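# Place blue foam block, else cardboard box, on counter

## Task

Look for a blue foam block lying on the floor of the room; if one exists, set it on the counter, and if none exists, set the cardboard box on the counter instead. Nothing other than that one object may end up on the counter. The object must rest there on its own, not held up by the robot, and the robot must finish upright, neither toppled nor leaning.

## Robot and tools

ROBOT. A Hello Robot Stretch 4, a single-arm mobile manipulator about 1.6 m tall. It has an omni-wheel base (rim within 0.23 m of the base origin), a lift that rides up a mast, one telescoping arm reaching forward, a three-joint wrist (yaw, pitch, roll) and a two-finger gripper. Objects may occasionally get nudged by an outside force.

FRAMES. Base frame: origin on the floor beneath the base centre, x ahead, y to the left, z up. hand_pose (link pinch, midway between the fingers, 0.015 m short of the tips) is reported in this frame and may be slightly wrong. With all wrist joints at 0 the hand axes line up with the base axes. Odometry frame = base frame at the scene start; base_odometry only counts wheel rotation, so slipping looks like travel; heading runs -3.142 to 3.142, left positive.

execute_actions(actions, cameras). actions is a list holding one action or nothing (empty = just report state and images). An action contains base, joints, or both, plus optional pace and contact_limits; alternatively it is just {"end_of_arm": "enable_torque"}, which re-powers any wrist or gripper motor that shut itself off. Motions in one action start together.
- base: exactly one relative command, an offset from where the base last measured itself: translate_m (metres, forward positive, -2 to 2), strafe_m (metres, left positive, -2 to 2) or rotate_rad (radians, counter-clockwise positive, -3.2 to 3.2).
- joints: absolute targets keyed by joint name: lift_m 0 to 1.2; arm_m 0 to 0.55 (extension); wrist_yaw_rad -1.134 to 4.276 (0 ahead, positive left, 3.14 stowed back, above 3.4 the arm can block it); wrist_pitch_rad -1.117 to 4.259 (0 level, 1.57 pointing down); wrist_roll_rad -1.117 to 4.259 (0 fingers level, positive turns clockwise viewed from behind); gripper_m 0 to 0.08 (finger gap, metres). Done tolerances: ±0.004 for lift and arm, ±0.02 yaw and roll, ±0.05 pitch, ±0.002 gripper. A joint value past its range is clipped and reported; any other bad value or unknown key rejects the call with no motion.
- pace: "slow", "default", "fast", "max" (base up to 0.1/0.3/0.4/0.6 m/s and 1/2/3/4 rad/s; with lift above 0.2 these are reduced, down to 0.3 m/s and 1 rad/s at full height).
- contact_limits: only {"arm_m": value}, 0 (gentlest) to 0.75 (firmest), default 0.5.
- cameras: list of head_camera, head_left_camera, head_right_camera, wrist_camera or all; omitted/null/["all"] gives all, [] gives none. The pictures line lists the image order.
One action runs at most 15 s. Anything not named in an action may keep driving toward its previous target without the status showing it.

wait(seconds 0-10): commands nothing, returns state and images. zoom_image(camera, region [x0,y0,x1,y1] pixels, max 504x504): closer look at that camera's latest full image. read_manual(section "licences"): URDF licence text only. finished_scene(scene): ends the current scene for good, after the robot holds its last command; its result reports success. If any call reports a stop, later motion calls in the same reply are skipped.

START. To unfold the wrist, send lift_m 0.4 with wrist_yaw_rad 0 together.

CAMERAS. head_camera looks forward and down from the mast top (turn the base to look around); head_left_camera and head_right_camera are fisheyes aimed more steeply down, showing base and arm; wrist_camera looks along the fingers, fingertips near the image bottom.

RESULT LINES. base_status and joint_status: done; off_target (stopped short, maybe still pushing); contact_stop_at_<key> (met resistance; that part goes slack, a slack lift may sag under load, slack wheels may roll); limit_stop_at_<name>; time_out; torque_fault. After a stop the old target is dropped. limit_stop_at_tilt means leaning over 6 degrees: lift, arm and wheels go slack and ignore commands until the lean lessens. limit_stop_at_own_body means a self-collision was prevented; moving away is allowed, and it may occur with pitch below -0.2 combined with roll below -0.4 or above 4. on_its_own lists uncommanded things; its "held at" is the held target, not the position. lidar_m: 12 distances in metres in 30-degree sectors, first straight ahead then counter-clockwise (4th left, 7th behind, 10th right); "-" means nothing seen or closer than 0.25 m; it sees from about 0.15 m up, so table tops register, but misses glass, thin legs and much behind. wrist_depth_mm: a 7x7 grid from top-left, median depth 100-2000 mm, "-" unknown; the robot's own body appears. turned_by_wheels vs turned_by_imu differing by over ~0.1 rad signals a bump or slip, and heading error is roughly their difference. base_tilt in degrees (forward, right positive) has a fixed bias up to ~1.5. motor_effort is percent of max, positive toward larger joint values, bracket = peak of last action, noisy with fixed offsets; wheel efforts positive turn the base right. A held load pushes wrist_pitch effort further from 0.

GRIPPING. Command a gap smaller than the object to squeeze; once fingers touch, the target stops only slightly beyond contact until you open wider than the object. While squeezing, the gripper_m reading stays above the command and its effort leaves 0; off_target after closing means something is held, done usually means empty (thin or light items can still read done). Effort held beyond about 50 points shuts the gripper off (torque_fault), which can let the object fall; recover with enable_torque. Wrist motors also fault when pressed hard (e.g. driving the gripper into something) or holding more than about 2.7 kg level.

AVOID. Dropping, slipping, slamming or shoving objects hard. Turning or driving with over 1 kg in hand while arm_m exceeds 0.2, especially at fast or max. Sustained pushing or pulling, worse with a high gripper or a high contact limit. Ending tilted or with a wheel on something (check on_its_own for base_tilt changes). Release the object so it sits on the counter by itself before finishing; faster robot motion is rewarded.

Each tool is called after "Emit:" as name([rows], argument=value, ...), one row to a line, values as JSON.

## Session

Emit:
execute_actions(actions=[])

Scene clock: 0.00 s.
base_odometry: x=+0.000 y=+0.000 heading=+0.000 (m, m, rad; odometry frame)
turned_by_wheels: +0.000 (rad since the last result)
turned_by_imu: +0.000 (rad since the last result)
base_tilt: forward=+0.0 right=-0.8 (deg)
lidar_m: 1.17 0.79 0.72 0.76 1.73 1.58 1.67 2.17 1.55 1.34 1.74 2.11
base_status: not commanded
joint_positions: lift_m=+0.138 arm_m=-0.001 wrist_yaw_rad=+3.132 wrist_pitch_rad=+0.004 wrist_roll_rad=+0.006 gripper_m=+0.040
joint_status: not commanded
motor_effort: lift_m=+19 arm_m=+0 wrist_yaw_rad=-1 wrist_pitch_rad=-10 wrist_roll_rad=+0 gripper_m=-1 wheel_0=-1 wheel_1=+1 wheel_2=+0 (%)
hand_pose: x=-0.0417 y=+0.0894 z=+0.3153 quat_wxyz=(+0.005, -0.002, +0.003, +1.000) (m; base frame)
wrist_depth_mm: - 135 1983 1863 1661 1537 1397 / - 126 244 1863 1661 1464 1366 / - 130 198 1863 1661 1499 1397 / 135 138 1983 1863 1661 1499 1397 / 1576 1921 1921 1863 1618 1464 1366 / 960 1098 163 1008 1138 1138 1098 / - - 466 798 - 798 768
pictures: head_camera, head_left_camera, head_right_camera, wrist_camera
Images, in order (width x height): head_camera 420x560, head_left_camera 420x672, head_right_camera 420x672, wrist_camera 616x392.

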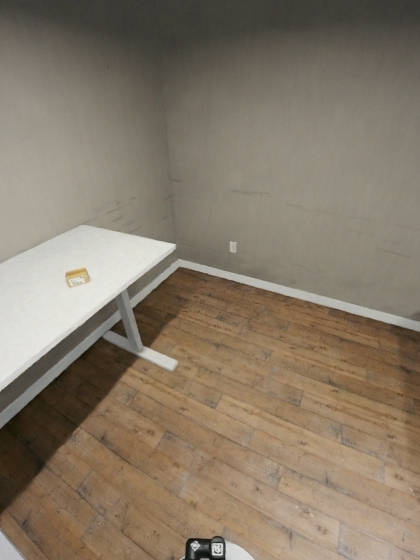

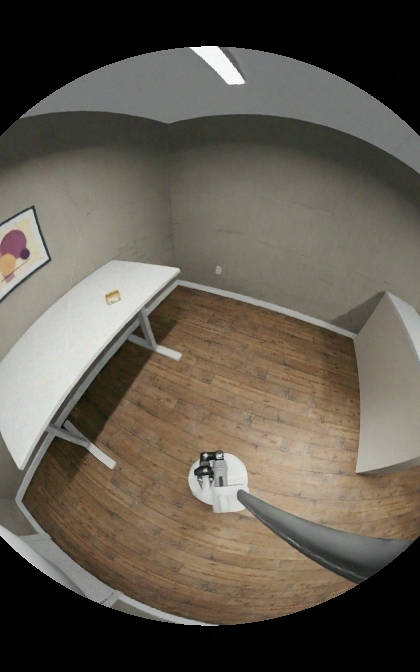

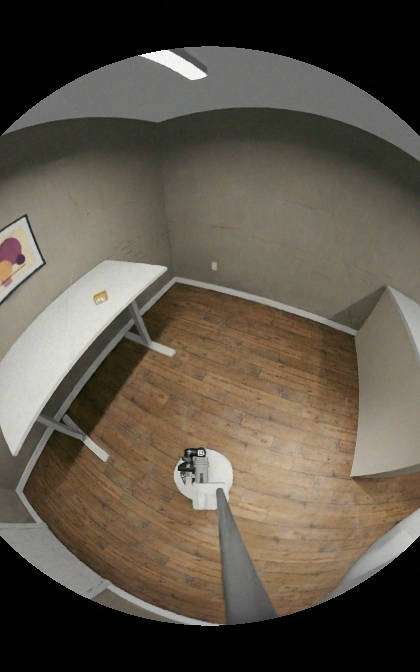

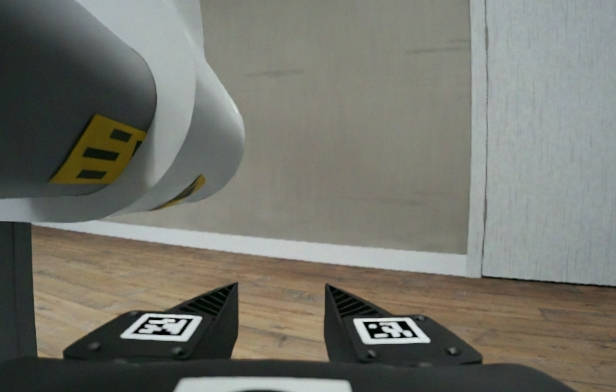

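Emit:
execute_actions([
  {"base": {"rotate_rad": -1.8}, "joints": {"lift_m": 0.4, "wrist_yaw_rad": 0}},
])

Scene clock: 3.60 s.
base_odometry: x=+0.000 y=+0.000 heading=-1.799 (m, m, rad; odometry frame)
turned_by_wheels: -1.799 (rad since the last result)
turned_by_imu: -1.764 (rad since the last result)
base_tilt: forward=-0.1 right=-0.7 (deg)
lidar_m: 1.33 1.50 2.11 2.11 0.91 0.75 0.73 0.82 1.58 1.59 1.83 3.10
base_status: done
joint_positions: lift_m=+0.400 arm_m=-0.001 wrist_yaw_rad=+0.000 wrist_pitch_rad=+0.004 wrist_roll_rad=+0.006 gripper_m=+0.040
joint_status: all done
motor_effort: lift_m=+23(24) arm_m=+0(0) wrist_yaw_rad=-1(11) wrist_pitch_rad=-10(10) wrist_roll_rad=-1(0) gripper_m=-1(1) wheel_0=+5(9) wheel_1=+4(12) wheel_2=+3(10) (%)
hand_pose: x=+0.3829 y=-0.0873 z=+0.5771 quat_wxyz=(+1.000, +0.003, +0.002, +0.000) (m; base frame)
wrist_depth_mm: - - - - - - - / - - - - - - - / 1255 1182 1138 - - - - / 1281 1205 1118 - - - - / 1255 1229 1138 - - - - / 1281 1229 163 1336 1921 1756 1863 / - - 634 1336 - 1336 1336
pictures: head_camera, head_left_camera, head_right_camera, wrist_camera
Images, in order (width x height): head_camera 420x560, head_left_camera 420x672, head_right_camera 420x672, wrist_camera 616x392.

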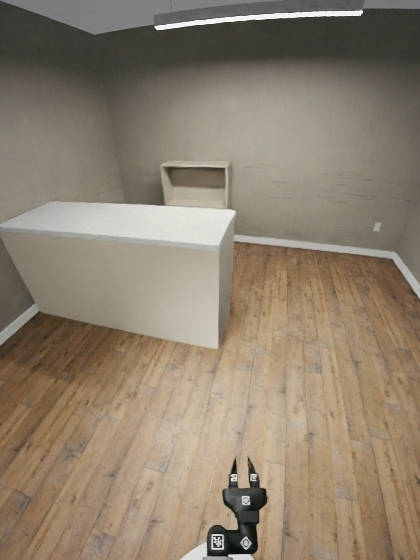

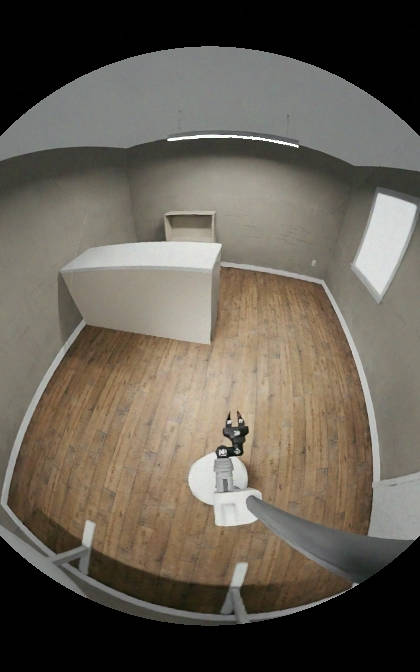

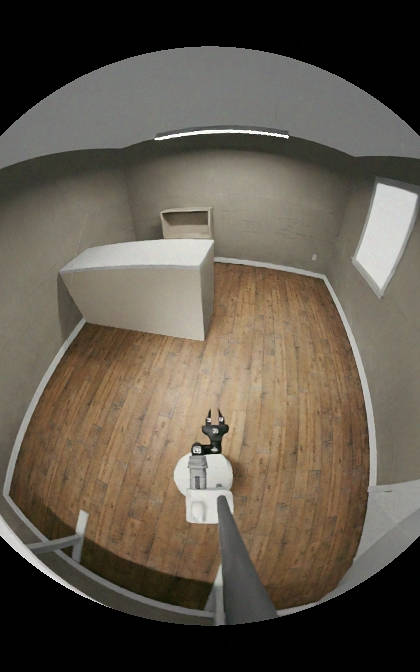

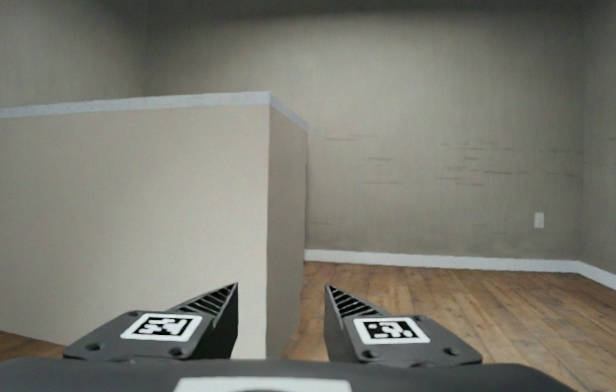

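Emit:
execute_actions([
  {"base": {"rotate_rad": -0.36}, "joints": {"lift_m": 0.25}, "pace": "fast"},
], cameras=[])

Emit:
execute_actions([
  {"base": {"translate_m": 2.0}, "pace": "max"},
])

Scene clock: 7.90 s.
base_odometry: x=+0.000 y=+0.000 heading=-2.159 (m, m, rad; odometry frame)
turned_by_wheels: -0.360 (rad since the last result)
turned_by_imu: -0.351 (rad since the last result)
base_tilt: forward=-0.1 right=-0.7 (deg)
lidar_m: 3.21 1.32 1.61 2.12 1.28 0.84 0.72 0.75 1.74 1.60 1.63 2.06
base_status: done
joint_positions: lift_m=+0.250 arm_m=-0.001 wrist_yaw_rad=+0.000 wrist_pitch_rad=+0.004 wrist_roll_rad=+0.006 gripper_m=+0.040
joint_status: all done
motor_effort: lift_m=+14(20) arm_m=+0(1) wrist_yaw_rad=+2(0) wrist_pitch_rad=-10(9) wrist_roll_rad=+0(0) gripper_m=-1(1) wheel_0=+3(9) wheel_1=+2(12) wheel_2=+0(11) (%)
hand_pose: x=+0.3828 y=-0.0875 z=+0.4278 quat_wxyz=(+1.000, +0.003, +0.002, +0.000) (m; base frame)
wrist_depth_mm: 991 - - - - - 1708 / 976 1255 - - - - 1756 / 976 1255 - - - - 1708 / 991 1308 - - - - 1708 / 976 1308 - - - - 1708 / 1008 1160 163 1308 1430 1430 1397 / - - 585 1025 - 1025 1008
pictures: none
No camera images: the call's "cameras" was empty. Leave "cameras" out to get every camera's image.

Scene clock: 12.80 s.
base_odometry: x=-1.108 y=-1.665 heading=-2.158 (m, m, rad; odometry frame)
turned_by_wheels: +0.001 (rad since the last result)
turned_by_imu: +0.002 (rad since the last result)
base_tilt: forward=-0.2 right=-0.8 (deg)
lidar_m: 1.22 1.22 1.24 0.58 0.53 0.67 3.52 2.27 1.50 1.31 1.34 1.35
base_status: done
joint_positions: lift_m=+0.250 arm_m=-0.001 wrist_yaw_rad=+0.000 wrist_pitch_rad=+0.004 wrist_roll_rad=+0.006 gripper_m=+0.040
joint_status: not commanded
motor_effort: lift_m=+14(14) arm_m=+0(1) wrist_yaw_rad=+2(1) wrist_pitch_rad=-10(9) wrist_roll_rad=+0(1) gripper_m=-1(1) wheel_0=+3(14) wheel_1=+3(12) wheel_2=+3(18) (%)
hand_pose: x=+0.3828 y=-0.0874 z=+0.4278 quat_wxyz=(+1.000, +0.003, +0.002, +0.000) (m; base frame)
wrist_depth_mm: 931 946 976 1008 1078 1138 1160 / 917 960 976 1042 1078 1138 1182 / 931 976 1008 1025 1098 1098 1182 / 931 960 991 1060 1098 1138 1182 / 931 960 1025 1025 1098 1182 1182 / 946 976 163 1060 1098 1160 1205 / - - 580 1025 - 1025 1008
pictures: head_camera, head_left_camera, head_right_camera, wrist_camera
Images, in order (width x height): head_camera 420x560, head_left_camera 420x672, head_right_camera 420x672, wrist_camera 616x392.

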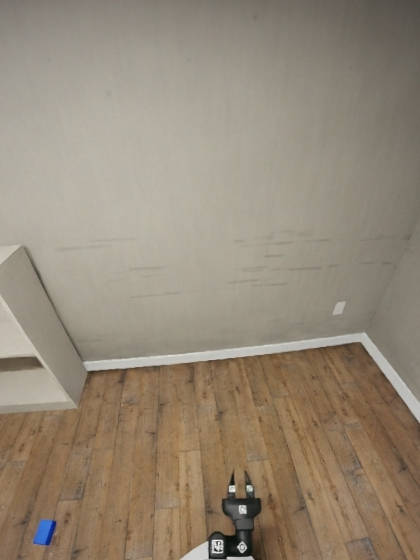

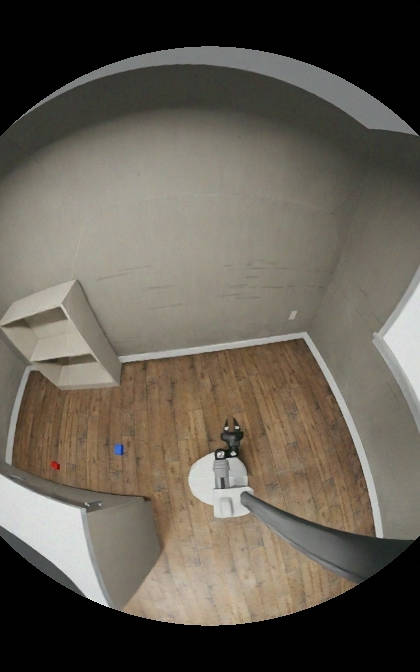

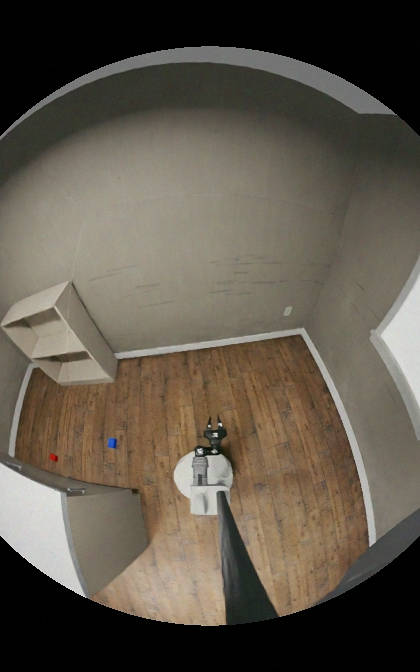

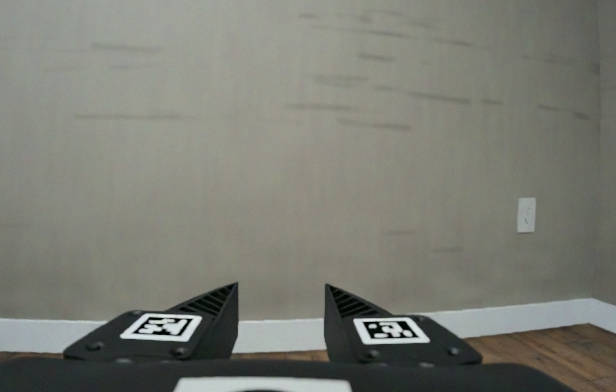

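Emit:
zoom_image(camera="head_camera", region=[0, 460, 140, 560])

Emit:
zoom_image(camera="head_left_camera", region=[0, 400, 200, 540])

Region (0, 460, 140, 560) of head_camera's 420x560 image, scaled by 3.600, with more detail than that image has; it fills the top 360 rows of this view, and the rest is white.

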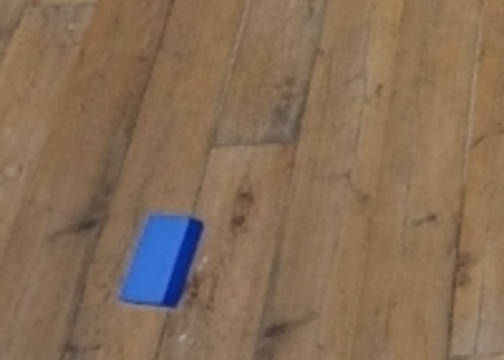

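Region (0, 400, 200, 540) of head_left_camera's 420x672 image, scaled by 2.520, with more detail than that image has; it fills the top 353 rows of this view, and the rest is white.

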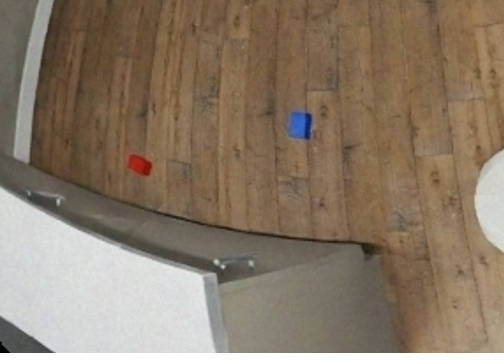

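Emit:
execute_actions([
  {"base": {"rotate_rad": 1.45}, "joints": {"wrist_pitch_rad": 1.57, "gripper_m": 0.08, "lift_m": 0.3}, "pace": "fast"},
])

Scene clock: 21.20 s.
base_odometry: x=-1.108 y=-1.665 heading=-0.708 (m, m, rad; odometry frame)
turned_by_wheels: +1.449 (rad since the last result)
turned_by_imu: +1.424 (rad since the last result)
base_tilt: forward=-0.1 right=-0.8 (deg)
lidar_m: 2.38 0.54 0.62 2.74 2.66 1.60 1.30 1.31 1.42 1.22 1.22 1.24
base_status: done
joint_positions: lift_m=+0.300 arm_m=-0.001 wrist_yaw_rad=+0.000 wrist_pitch_rad=+1.570 wrist_roll_rad=+0.006 gripper_m=+0.080
joint_status: all done
motor_effort: lift_m=+22(24) arm_m=+0(0) wrist_yaw_rad=+2(2) wrist_pitch_rad=-1(6) wrist_roll_rad=+0(0) gripper_m=+0(1) wheel_0=-4(14) wheel_1=-2(11) wheel_2=-2(13) (%)
hand_pose: x=+0.1704 y=-0.0874 z=+0.2652 quat_wxyz=(+0.707, +0.002, +0.707, -0.002) (m; base frame)
wrist_depth_mm: 402 404 410 413 418 424 427 / 399 407 407 415 418 424 427 / 399 407 415 415 424 427 433 / 404 410 413 421 421 427 430 / 210 206 206 291 424 433 433 / 200 129 204 207 160 430 436 / - - 204 206 137 - -
pictures: head_camera, head_left_camera, head_right_camera, wrist_camera
Images, in order (width x height): head_camera 420x560, head_left_camera 420x672, head_right_camera 420x672, wrist_camera 616x392.

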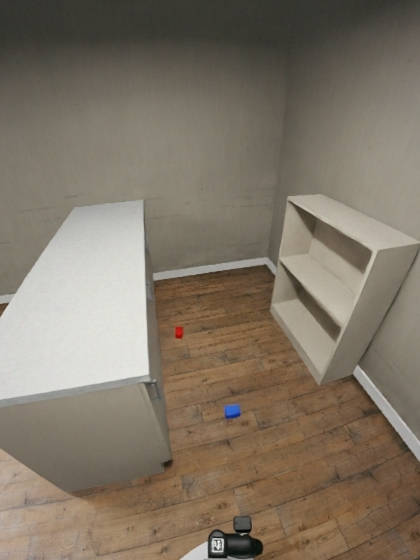

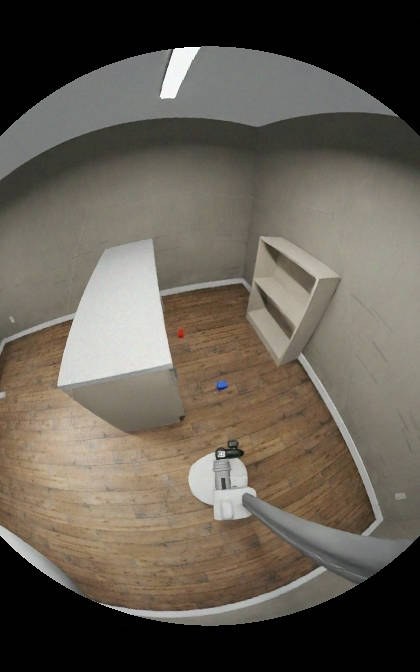

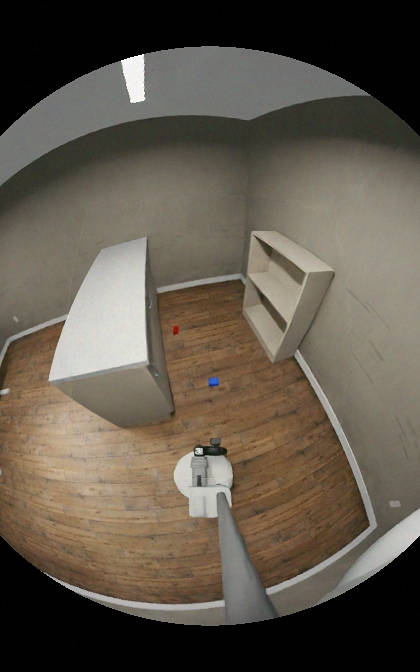

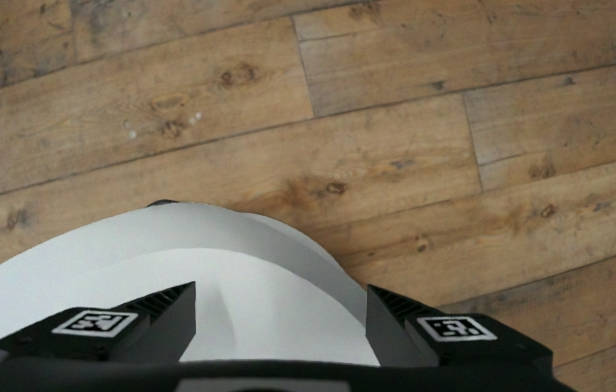

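Emit:
execute_actions([
  {"base": {"translate_m": 0.2}, "joints": {"arm_m": 0.42}, "pace": "fast"},
], cameras=["head_camera", "wrist_camera"])

Scene clock: 27.50 s.
base_odometry: x=-0.956 y=-1.795 heading=-0.708 (m, m, rad; odometry frame)
turned_by_wheels: +0.000 (rad since the last result)
turned_by_imu: +0.002 (rad since the last result)
base_tilt: forward=-0.1 right=-0.7 (deg)
lidar_m: 2.18 0.37 0.39 0.74 2.75 1.79 1.50 1.50 1.35 1.17 1.17 1.05
base_status: done
joint_positions: lift_m=+0.300 arm_m=+0.418 wrist_yaw_rad=+0.000 wrist_pitch_rad=+1.570 wrist_roll_rad=+0.006 gripper_m=+0.080
joint_status: all done
motor_effort: lift_m=+22(23) arm_m=+8(10) wrist_yaw_rad=+1(0) wrist_pitch_rad=+0(2) wrist_roll_rad=+0(1) gripper_m=+0(0) wheel_0=+3(9) wheel_1=+3(10) wheel_2=-1(16) (%)
hand_pose: x=+0.5896 y=-0.0874 z=+0.2652 quat_wxyz=(+0.707, +0.002, +0.707, -0.002) (m; base frame)
wrist_depth_mm: 399 402 407 410 418 421 427 / 399 404 407 413 418 421 430 / 402 404 413 413 418 421 430 / 404 407 413 375 421 427 430 / 404 410 413 421 421 427 433 / 404 129 418 424 160 430 436 / - - 418 418 137 - -
pictures: head_camera, wrist_camera
Images, in order (width x height): head_camera 420x560, wrist_camera 616x392.

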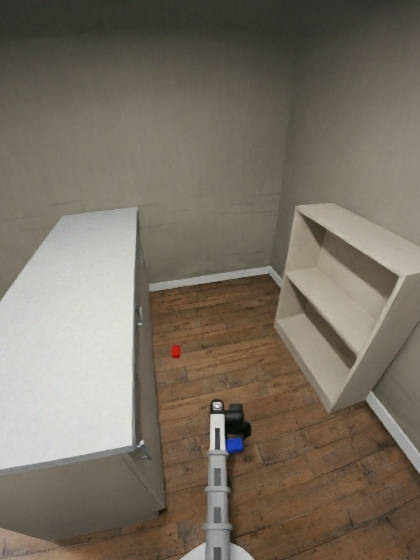

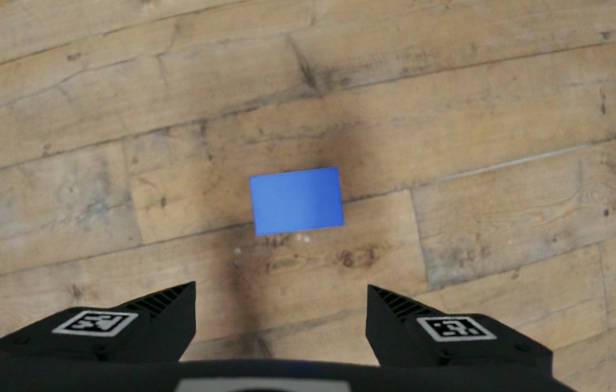

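Emit:
execute_actions([
  {"joints": {"arm_m": 0.46, "wrist_roll_rad": 1.436, "lift_m": 0.14}, "pace": "fast"},
], cameras=["head_camera", "wrist_camera"])

Scene clock: 38.27 s.
base_odometry: x=-0.956 y=-1.795 heading=-0.708 (m, m, rad; odometry frame)
turned_by_wheels: +0.000 (rad since the last result)
turned_by_imu: +0.002 (rad since the last result)
base_tilt: forward=-0.1 right=-0.8 (deg)
lidar_m: 2.17 0.37 0.39 0.73 2.77 1.81 1.53 1.52 1.37 1.17 1.17 1.05
base_status: not commanded
joint_positions: lift_m=+0.140 arm_m=+0.458 wrist_yaw_rad=+0.000 wrist_pitch_rad=+1.570 wrist_roll_rad=+1.435 gripper_m=+0.080
joint_status: all done
motor_effort: lift_m=+14(19) arm_m=+8(9) wrist_yaw_rad=+1(1) wrist_pitch_rad=-2(4) wrist_roll_rad=+2(4) gripper_m=+0(0) wheel_0=+4(3) wheel_1=+3(3) wheel_2=-1(1) (%)
hand_pose: x=+0.6295 y=-0.0874 z=+0.1059 quat_wxyz=(+0.533, +0.465, +0.532, -0.465) (m; base frame)
wrist_depth_mm: 245 248 251 253 257 260 263 / 246 248 251 254 258 260 264 / 247 250 253 256 259 262 265 / 248 251 253 213 260 265 266 / 247 252 253 213 260 265 268 / 249 129 212 213 160 265 270 / - - 256 259 136 - -
pictures: head_camera, wrist_camera
Images, in order (width x height): head_camera 420x560, wrist_camera 616x392.

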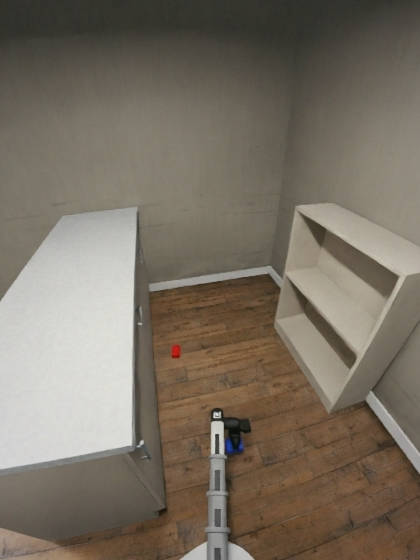

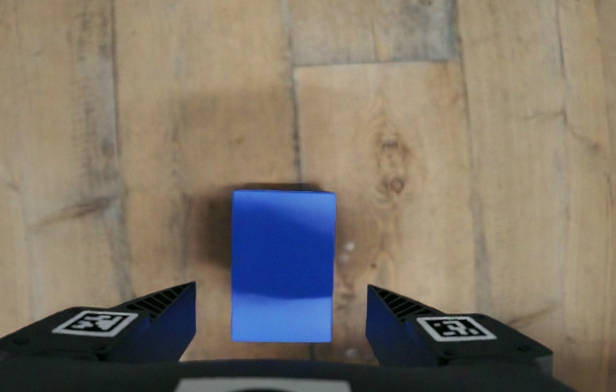

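Emit:
execute_actions([
  {"joints": {"lift_m": 0.062}},
], cameras=["wrist_camera"])

Emit:
execute_actions([
  {"joints": {"gripper_m": 0.045}},
], cameras=["wrist_camera"])

Scene clock: 41.07 s.
base_odometry: x=-0.956 y=-1.795 heading=-0.708 (m, m, rad; odometry frame)
turned_by_wheels: +0.000 (rad since the last result)
turned_by_imu: +0.001 (rad since the last result)
base_tilt: forward=-0.1 right=-0.8 (deg)
lidar_m: 2.19 0.35 0.39 0.72 2.78 1.83 1.51 1.53 1.36 1.17 1.17 1.08
base_status: not commanded
joint_positions: lift_m=+0.062 arm_m=+0.458 wrist_yaw_rad=+0.000 wrist_pitch_rad=+1.570 wrist_roll_rad=+1.435 gripper_m=+0.080
joint_status: all done
motor_effort: lift_m=+13(14) arm_m=+9(9) wrist_yaw_rad=+1(1) wrist_pitch_rad=-1(2) wrist_roll_rad=+2(2) gripper_m=+0(0) wheel_0=+4(4) wheel_1=+3(3) wheel_2=-1(1) (%)
hand_pose: x=+0.6295 y=-0.0874 z=+0.0279 quat_wxyz=(+0.533, +0.465, +0.532, -0.465) (m; base frame)
wrist_depth_mm: 170 172 174 176 179 180 - / 170 173 175 177 179 181 183 / 172 174 176 178 181 182 185 / 172 175 176 138 181 183 185 / 174 176 133 134 182 185 186 / 174 129 134 135 140 184 187 / - - 135 135 136 - -
pictures: wrist_camera
Images, in order (width x height): wrist_camera 616x392.

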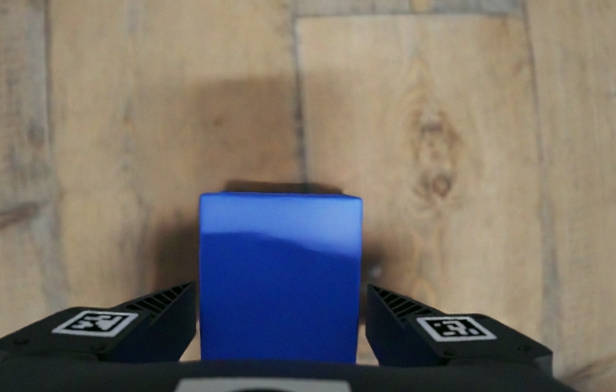

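Scene clock: 42.10 s.
base_odometry: x=-0.956 y=-1.795 heading=-0.708 (m, m, rad; odometry frame)
turned_by_wheels: +0.000 (rad since the last result)
turned_by_imu: +0.000 (rad since the last result)
base_tilt: forward=-0.1 right=-0.8 (deg)
lidar_m: 2.18 0.37 0.40 0.73 2.79 1.81 1.52 1.50 1.37 1.16 1.17 1.05
base_status: not commanded
joint_positions: lift_m=+0.062 arm_m=+0.458 wrist_yaw_rad=+0.000 wrist_pitch_rad=+1.570 wrist_roll_rad=+1.435 gripper_m=+0.058
joint_status: gripper_m off_target (ended at +0.058, target +0.045)
on_its_own: gripper_m is held at +0.052, not at your +0.045, by its contact guard: the fingers met something
motor_effort: lift_m=+14(14) arm_m=+9(9) wrist_yaw_rad=+0(2) wrist_pitch_rad=-3(0) wrist_roll_rad=+3(2) gripper_m=-39(39) wheel_0=+4(3) wheel_1=+3(3) wheel_2=-1(1) (%)
hand_pose: x=+0.6295 y=-0.0874 z=+0.0279 quat_wxyz=(+0.533, +0.465, +0.532, -0.465) (m; base frame)
wrist_depth_mm: 170 172 174 176 178 181 - / 171 173 175 178 179 182 184 / 172 174 176 178 180 182 185 / 173 174 175 137 180 183 185 / 174 175 133 134 182 185 186 / 174 175 133 135 136 185 187 / - - 134 135 - - -
pictures: wrist_camera
Images, in order (width x height): wrist_camera 616x392.

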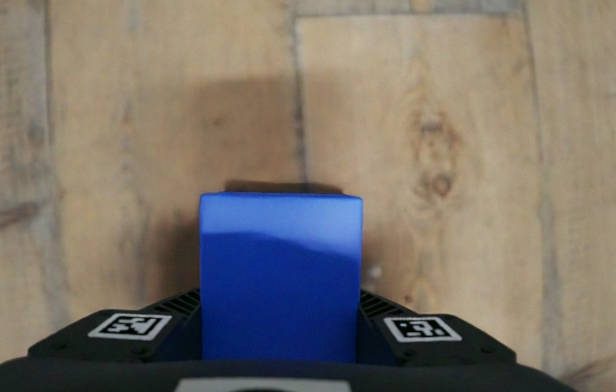

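Emit:
execute_actions([
  {"joints": {"lift_m": 1.06, "arm_m": 0.49}, "pace": "fast"},
], cameras=["head_camera", "wrist_camera"])

Scene clock: 49.27 s.
base_odometry: x=-0.956 y=-1.795 heading=-0.708 (m, m, rad; odometry frame)
turned_by_wheels: +0.000 (rad since the last result)
turned_by_imu: +0.002 (rad since the last result)
base_tilt: forward=-0.1 right=-0.8 (deg)
lidar_m: 2.16 0.38 0.42 0.71 2.78 1.82 1.51 1.52 1.36 1.16 1.17 1.06
base_status: not commanded
joint_positions: lift_m=+1.060 arm_m=+0.488 wrist_yaw_rad=+0.000 wrist_pitch_rad=+1.570 wrist_roll_rad=+1.435 gripper_m=+0.058
joint_status: all done
on_its_own: gripper_m is held at +0.052, not at your +0.045, by its contact guard: the fingers met something
motor_effort: lift_m=+23(24) arm_m=+9(9) wrist_yaw_rad=+0(1) wrist_pitch_rad=-1(0) wrist_roll_rad=+2(2) gripper_m=-39(39) wheel_0=+3(3) wheel_1=+3(3) wheel_2=-1(1) (%)
hand_pose: x=+0.6595 y=-0.0874 z=+1.0252 quat_wxyz=(+0.533, +0.465, +0.532, -0.465) (m; base frame)
wrist_depth_mm: 1138 1138 1118 1118 1205 1182 1229 / 1118 1160 1138 1182 1160 1205 1205 / 1160 1138 1160 1182 1160 1205 1229 / 1138 1160 1160 137 1182 1205 1182 / 1138 1138 133 134 1205 976 1008 / 1138 1160 134 135 136 1025 1255 / - - 134 135 - - 1255
pictures: head_camera, wrist_camera
Images, in order (width x height): head_camera 420x560, wrist_camera 616x392.

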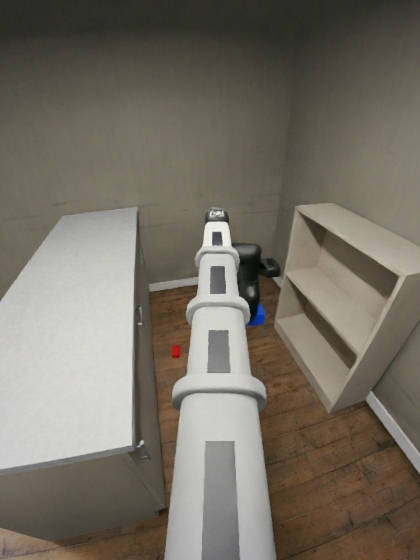

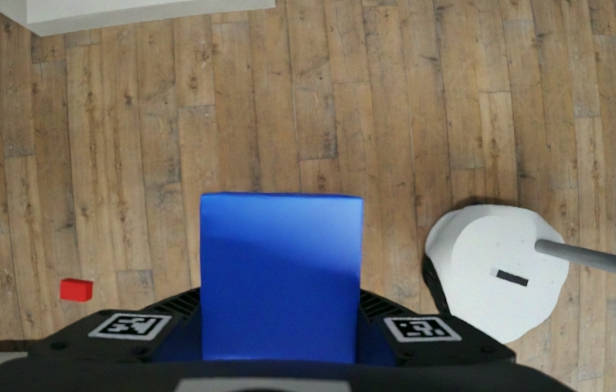

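Emit:
execute_actions([
  {"base": {"rotate_rad": 0.98}},
], cameras=["head_camera", "wrist_camera", "head_left_camera"])

Scene clock: 53.87 s.
base_odometry: x=-0.956 y=-1.795 heading=+0.271 (m, m, rad; odometry frame)
turned_by_wheels: +0.979 (rad since the last result)
turned_by_imu: +0.962 (rad since the last result)
base_tilt: forward=-0.1 right=-0.8 (deg)
lidar_m: 0.40 0.66 2.79 1.90 1.56 1.53 1.42 1.19 1.16 1.07 1.60 0.35
base_status: done
joint_positions: lift_m=+1.060 arm_m=+0.489 wrist_yaw_rad=+0.000 wrist_pitch_rad=+1.570 wrist_roll_rad=+1.435 gripper_m=+0.058
joint_status: not commanded
on_its_own: gripper_m is held at +0.052, not at your +0.045, by its contact guard: the fingers met something
motor_effort: lift_m=+23(23) arm_m=+8(9) wrist_yaw_rad=-1(1) wrist_pitch_rad=+0(1) wrist_roll_rad=+3(1) gripper_m=-39(39) wheel_0=-5(14) wheel_1=-4(9) wheel_2=-3(10) (%)
hand_pose: x=+0.6597 y=-0.0874 z=+1.0252 quat_wxyz=(+0.533, +0.465, +0.532, -0.465) (m; base frame)
wrist_depth_mm: 252 256 259 263 267 270 1229 / 255 257 260 265 267 272 1205 / 256 259 262 264 267 272 274 / 257 258 262 137 271 274 273 / 258 260 133 134 272 276 279 / 258 260 133 135 137 278 278 / - - 134 135 - - 1281
pictures: head_camera, head_left_camera, wrist_camera
Images, in order (width x height): head_camera 420x560, head_left_camera 420x672, wrist_camera 616x392.

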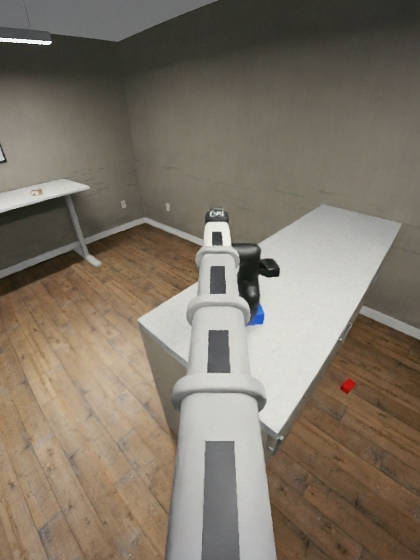

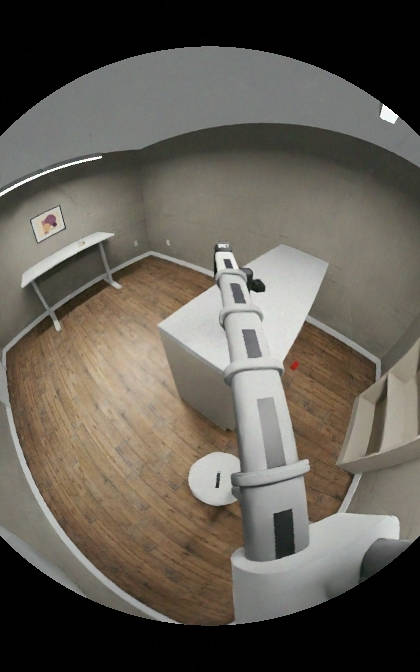

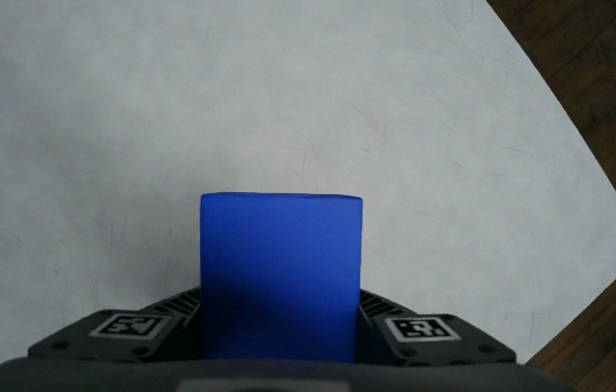

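Emit:
execute_actions([
  {"joints": {"lift_m": 0.977, "arm_m": 0.54}},
], cameras=["wrist_camera"])

Scene clock: 56.87 s.
base_odometry: x=-0.956 y=-1.795 heading=+0.271 (m, m, rad; odometry frame)
turned_by_wheels: +0.000 (rad since the last result)
turned_by_imu: +0.001 (rad since the last result)
base_tilt: forward=-0.1 right=-0.7 (deg)
lidar_m: 0.37 0.65 2.76 1.91 1.54 1.53 1.39 1.18 1.16 1.05 1.58 0.35
base_status: not commanded
joint_positions: lift_m=+0.977 arm_m=+0.538 wrist_yaw_rad=+0.000 wrist_pitch_rad=+1.570 wrist_roll_rad=+1.435 gripper_m=+0.058
joint_status: all done
on_its_own: gripper_m is held at +0.052, not at your +0.045, by its contact guard: the fingers met something
motor_effort: lift_m=+14(21) arm_m=+9(9) wrist_yaw_rad=-1(2) wrist_pitch_rad=-1(3) wrist_roll_rad=+1(2) gripper_m=-39(39) wheel_0=-6(6) wheel_1=-5(4) wheel_2=-4(3) (%)
hand_pose: x=+0.7095 y=-0.0874 z=+0.9429 quat_wxyz=(+0.533, +0.465, +0.532, -0.465) (m; base frame)
wrist_depth_mm: 175 176 179 181 183 186 - / 176 177 180 182 185 187 189 / 176 178 180 182 185 187 190 / 177 179 181 136 186 189 190 / 178 180 133 134 187 190 191 / 179 180 134 135 136 191 192 / - - 134 135 - - -
pictures: wrist_camera
Images, in order (width x height): wrist_camera 616x392.

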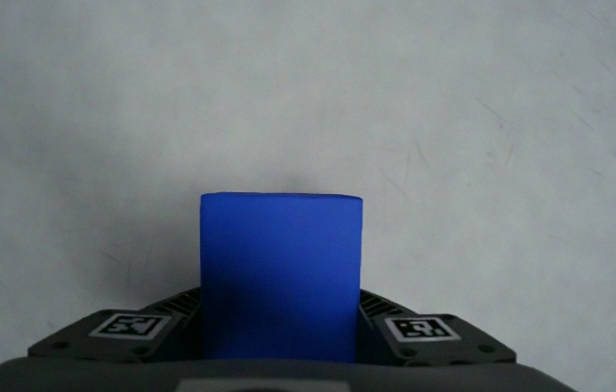

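Emit:
execute_actions([
  {"joints": {"lift_m": 0.9725}, "pace": "slow"},
], cameras=[])

Emit:
execute_actions([
  {"joints": {"gripper_m": 0.08}},
], cameras=[])

Emit:
execute_actions([
  {"joints": {"lift_m": 1.06}, "pace": "fast"},
], cameras=["head_camera", "wrist_camera"])

Scene clock: 59.20 s.
base_odometry: x=-0.956 y=-1.795 heading=+0.271 (m, m, rad; odometry frame)
turned_by_wheels: +0.000 (rad since the last result)
turned_by_imu: +0.001 (rad since the last result)
base_tilt: forward=-0.1 right=-0.8 (deg)
lidar_m: 0.39 0.66 2.76 1.87 1.54 1.51 1.43 1.18 1.16 1.06 1.61 0.37
base_status: not commanded
joint_positions: lift_m=+0.973 arm_m=+0.538 wrist_yaw_rad=+0.000 wrist_pitch_rad=+1.570 wrist_roll_rad=+1.435 gripper_m=+0.058
joint_status: all done
on_its_own: gripper_m is held at +0.052, not at your +0.045, by its contact guard: the fingers met something
motor_effort: lift_m=+13(14) arm_m=+9(9) wrist_yaw_rad=-1(1) wrist_pitch_rad=-1(0) wrist_roll_rad=+2(2) gripper_m=-39(39) wheel_0=-6(6) wheel_1=-4(5) wheel_2=-3(4) (%)
hand_pose: x=+0.7095 y=-0.0874 z=+0.9384 quat_wxyz=(+0.533, +0.465, +0.532, -0.465) (m; base frame)
wrist_depth_mm: 170 172 175 178 178 181 - / 171 173 176 177 180 182 183 / 172 175 176 178 181 183 185 / 172 175 176 137 181 184 186 / 173 176 133 134 182 184 186 / 174 176 133 135 136 185 187 / - - 134 135 - - -
pictures: none
No camera images: the call's "cameras" was empty. Leave "cameras" out to get every camera's image.

Scene clock: 60.13 s.
base_odometry: x=-0.956 y=-1.795 heading=+0.271 (m, m, rad; odometry frame)
turned_by_wheels: +0.000 (rad since the last result)
turned_by_imu: +0.000 (rad since the last result)
base_tilt: forward=-0.1 right=-0.7 (deg)
lidar_m: 0.39 0.67 2.77 1.89 1.54 1.53 1.41 1.18 1.17 1.06 1.60 0.34
base_status: not commanded
joint_positions: lift_m=+0.973 arm_m=+0.538 wrist_yaw_rad=+0.000 wrist_pitch_rad=+1.570 wrist_roll_rad=+1.435 gripper_m=+0.080
joint_status: all done
motor_effort: lift_m=+14(14) arm_m=+9(9) wrist_yaw_rad=+1(2) wrist_pitch_rad=-2(1) wrist_roll_rad=+2(2) gripper_m=+0(38) wheel_0=-5(6) wheel_1=-4(4) wheel_2=-3(3) (%)
hand_pose: x=+0.7095 y=-0.0874 z=+0.9384 quat_wxyz=(+0.533, +0.465, +0.532, -0.465) (m; base frame)
wrist_depth_mm: 170 173 175 177 179 181 - / 171 173 175 178 180 182 183 / 172 174 176 178 180 183 185 / 173 175 177 136 181 183 186 / 173 175 134 135 182 186 186 / 173 129 134 136 138 185 187 / - - 135 136 137 - -
pictures: none
No camera images: the call's "cameras" was empty. Leave "cameras" out to get every camera's image.

Scene clock: 61.27 s.
base_odometry: x=-0.956 y=-1.795 heading=+0.271 (m, m, rad; odometry frame)
turned_by_wheels: +0.000 (rad since the last result)
turned_by_imu: +0.000 (rad since the last result)
base_tilt: forward=+0.0 right=-0.7 (deg)
lidar_m: 0.39 0.64 2.77 1.89 1.53 1.52 1.43 1.18 1.18 1.08 1.60 0.37
base_status: not commanded
joint_positions: lift_m=+1.060 arm_m=+0.538 wrist_yaw_rad=+0.000 wrist_pitch_rad=+1.570 wrist_roll_rad=+1.435 gripper_m=+0.080
joint_status: all done
motor_effort: lift_m=+23(25) arm_m=+9(9) wrist_yaw_rad=+0(0) wrist_pitch_rad=-1(2) wrist_roll_rad=+1(1) gripper_m=+1(0) wheel_0=-6(6) wheel_1=-4(4) wheel_2=-3(4) (%)
hand_pose: x=+0.7095 y=-0.0874 z=+1.0252 quat_wxyz=(+0.533, +0.465, +0.532, -0.465) (m; base frame)
wrist_depth_mm: 253 256 259 263 266 270 272 / 254 257 260 263 267 271 273 / 256 259 263 266 268 272 274 / 256 259 263 223 268 272 277 / 258 259 264 223 271 274 277 / 257 129 223 224 160 274 279 / - - 266 270 136 - -
pictures: head_camera, wrist_camera
Images, in order (width x height): head_camera 420x560, wrist_camera 616x392.

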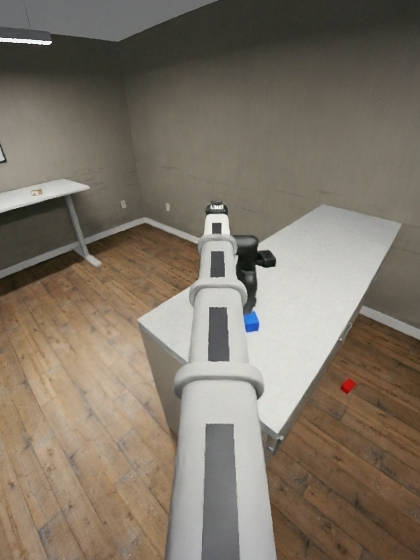

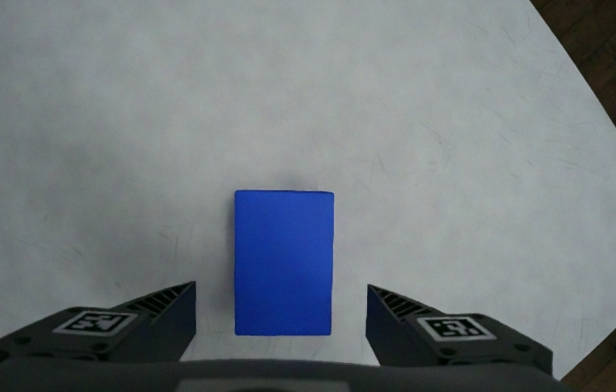

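The blue block is on the counter and the gripper is clear of it.

Emit:
finished_scene(scene=1)

The scene is finished: the task was done.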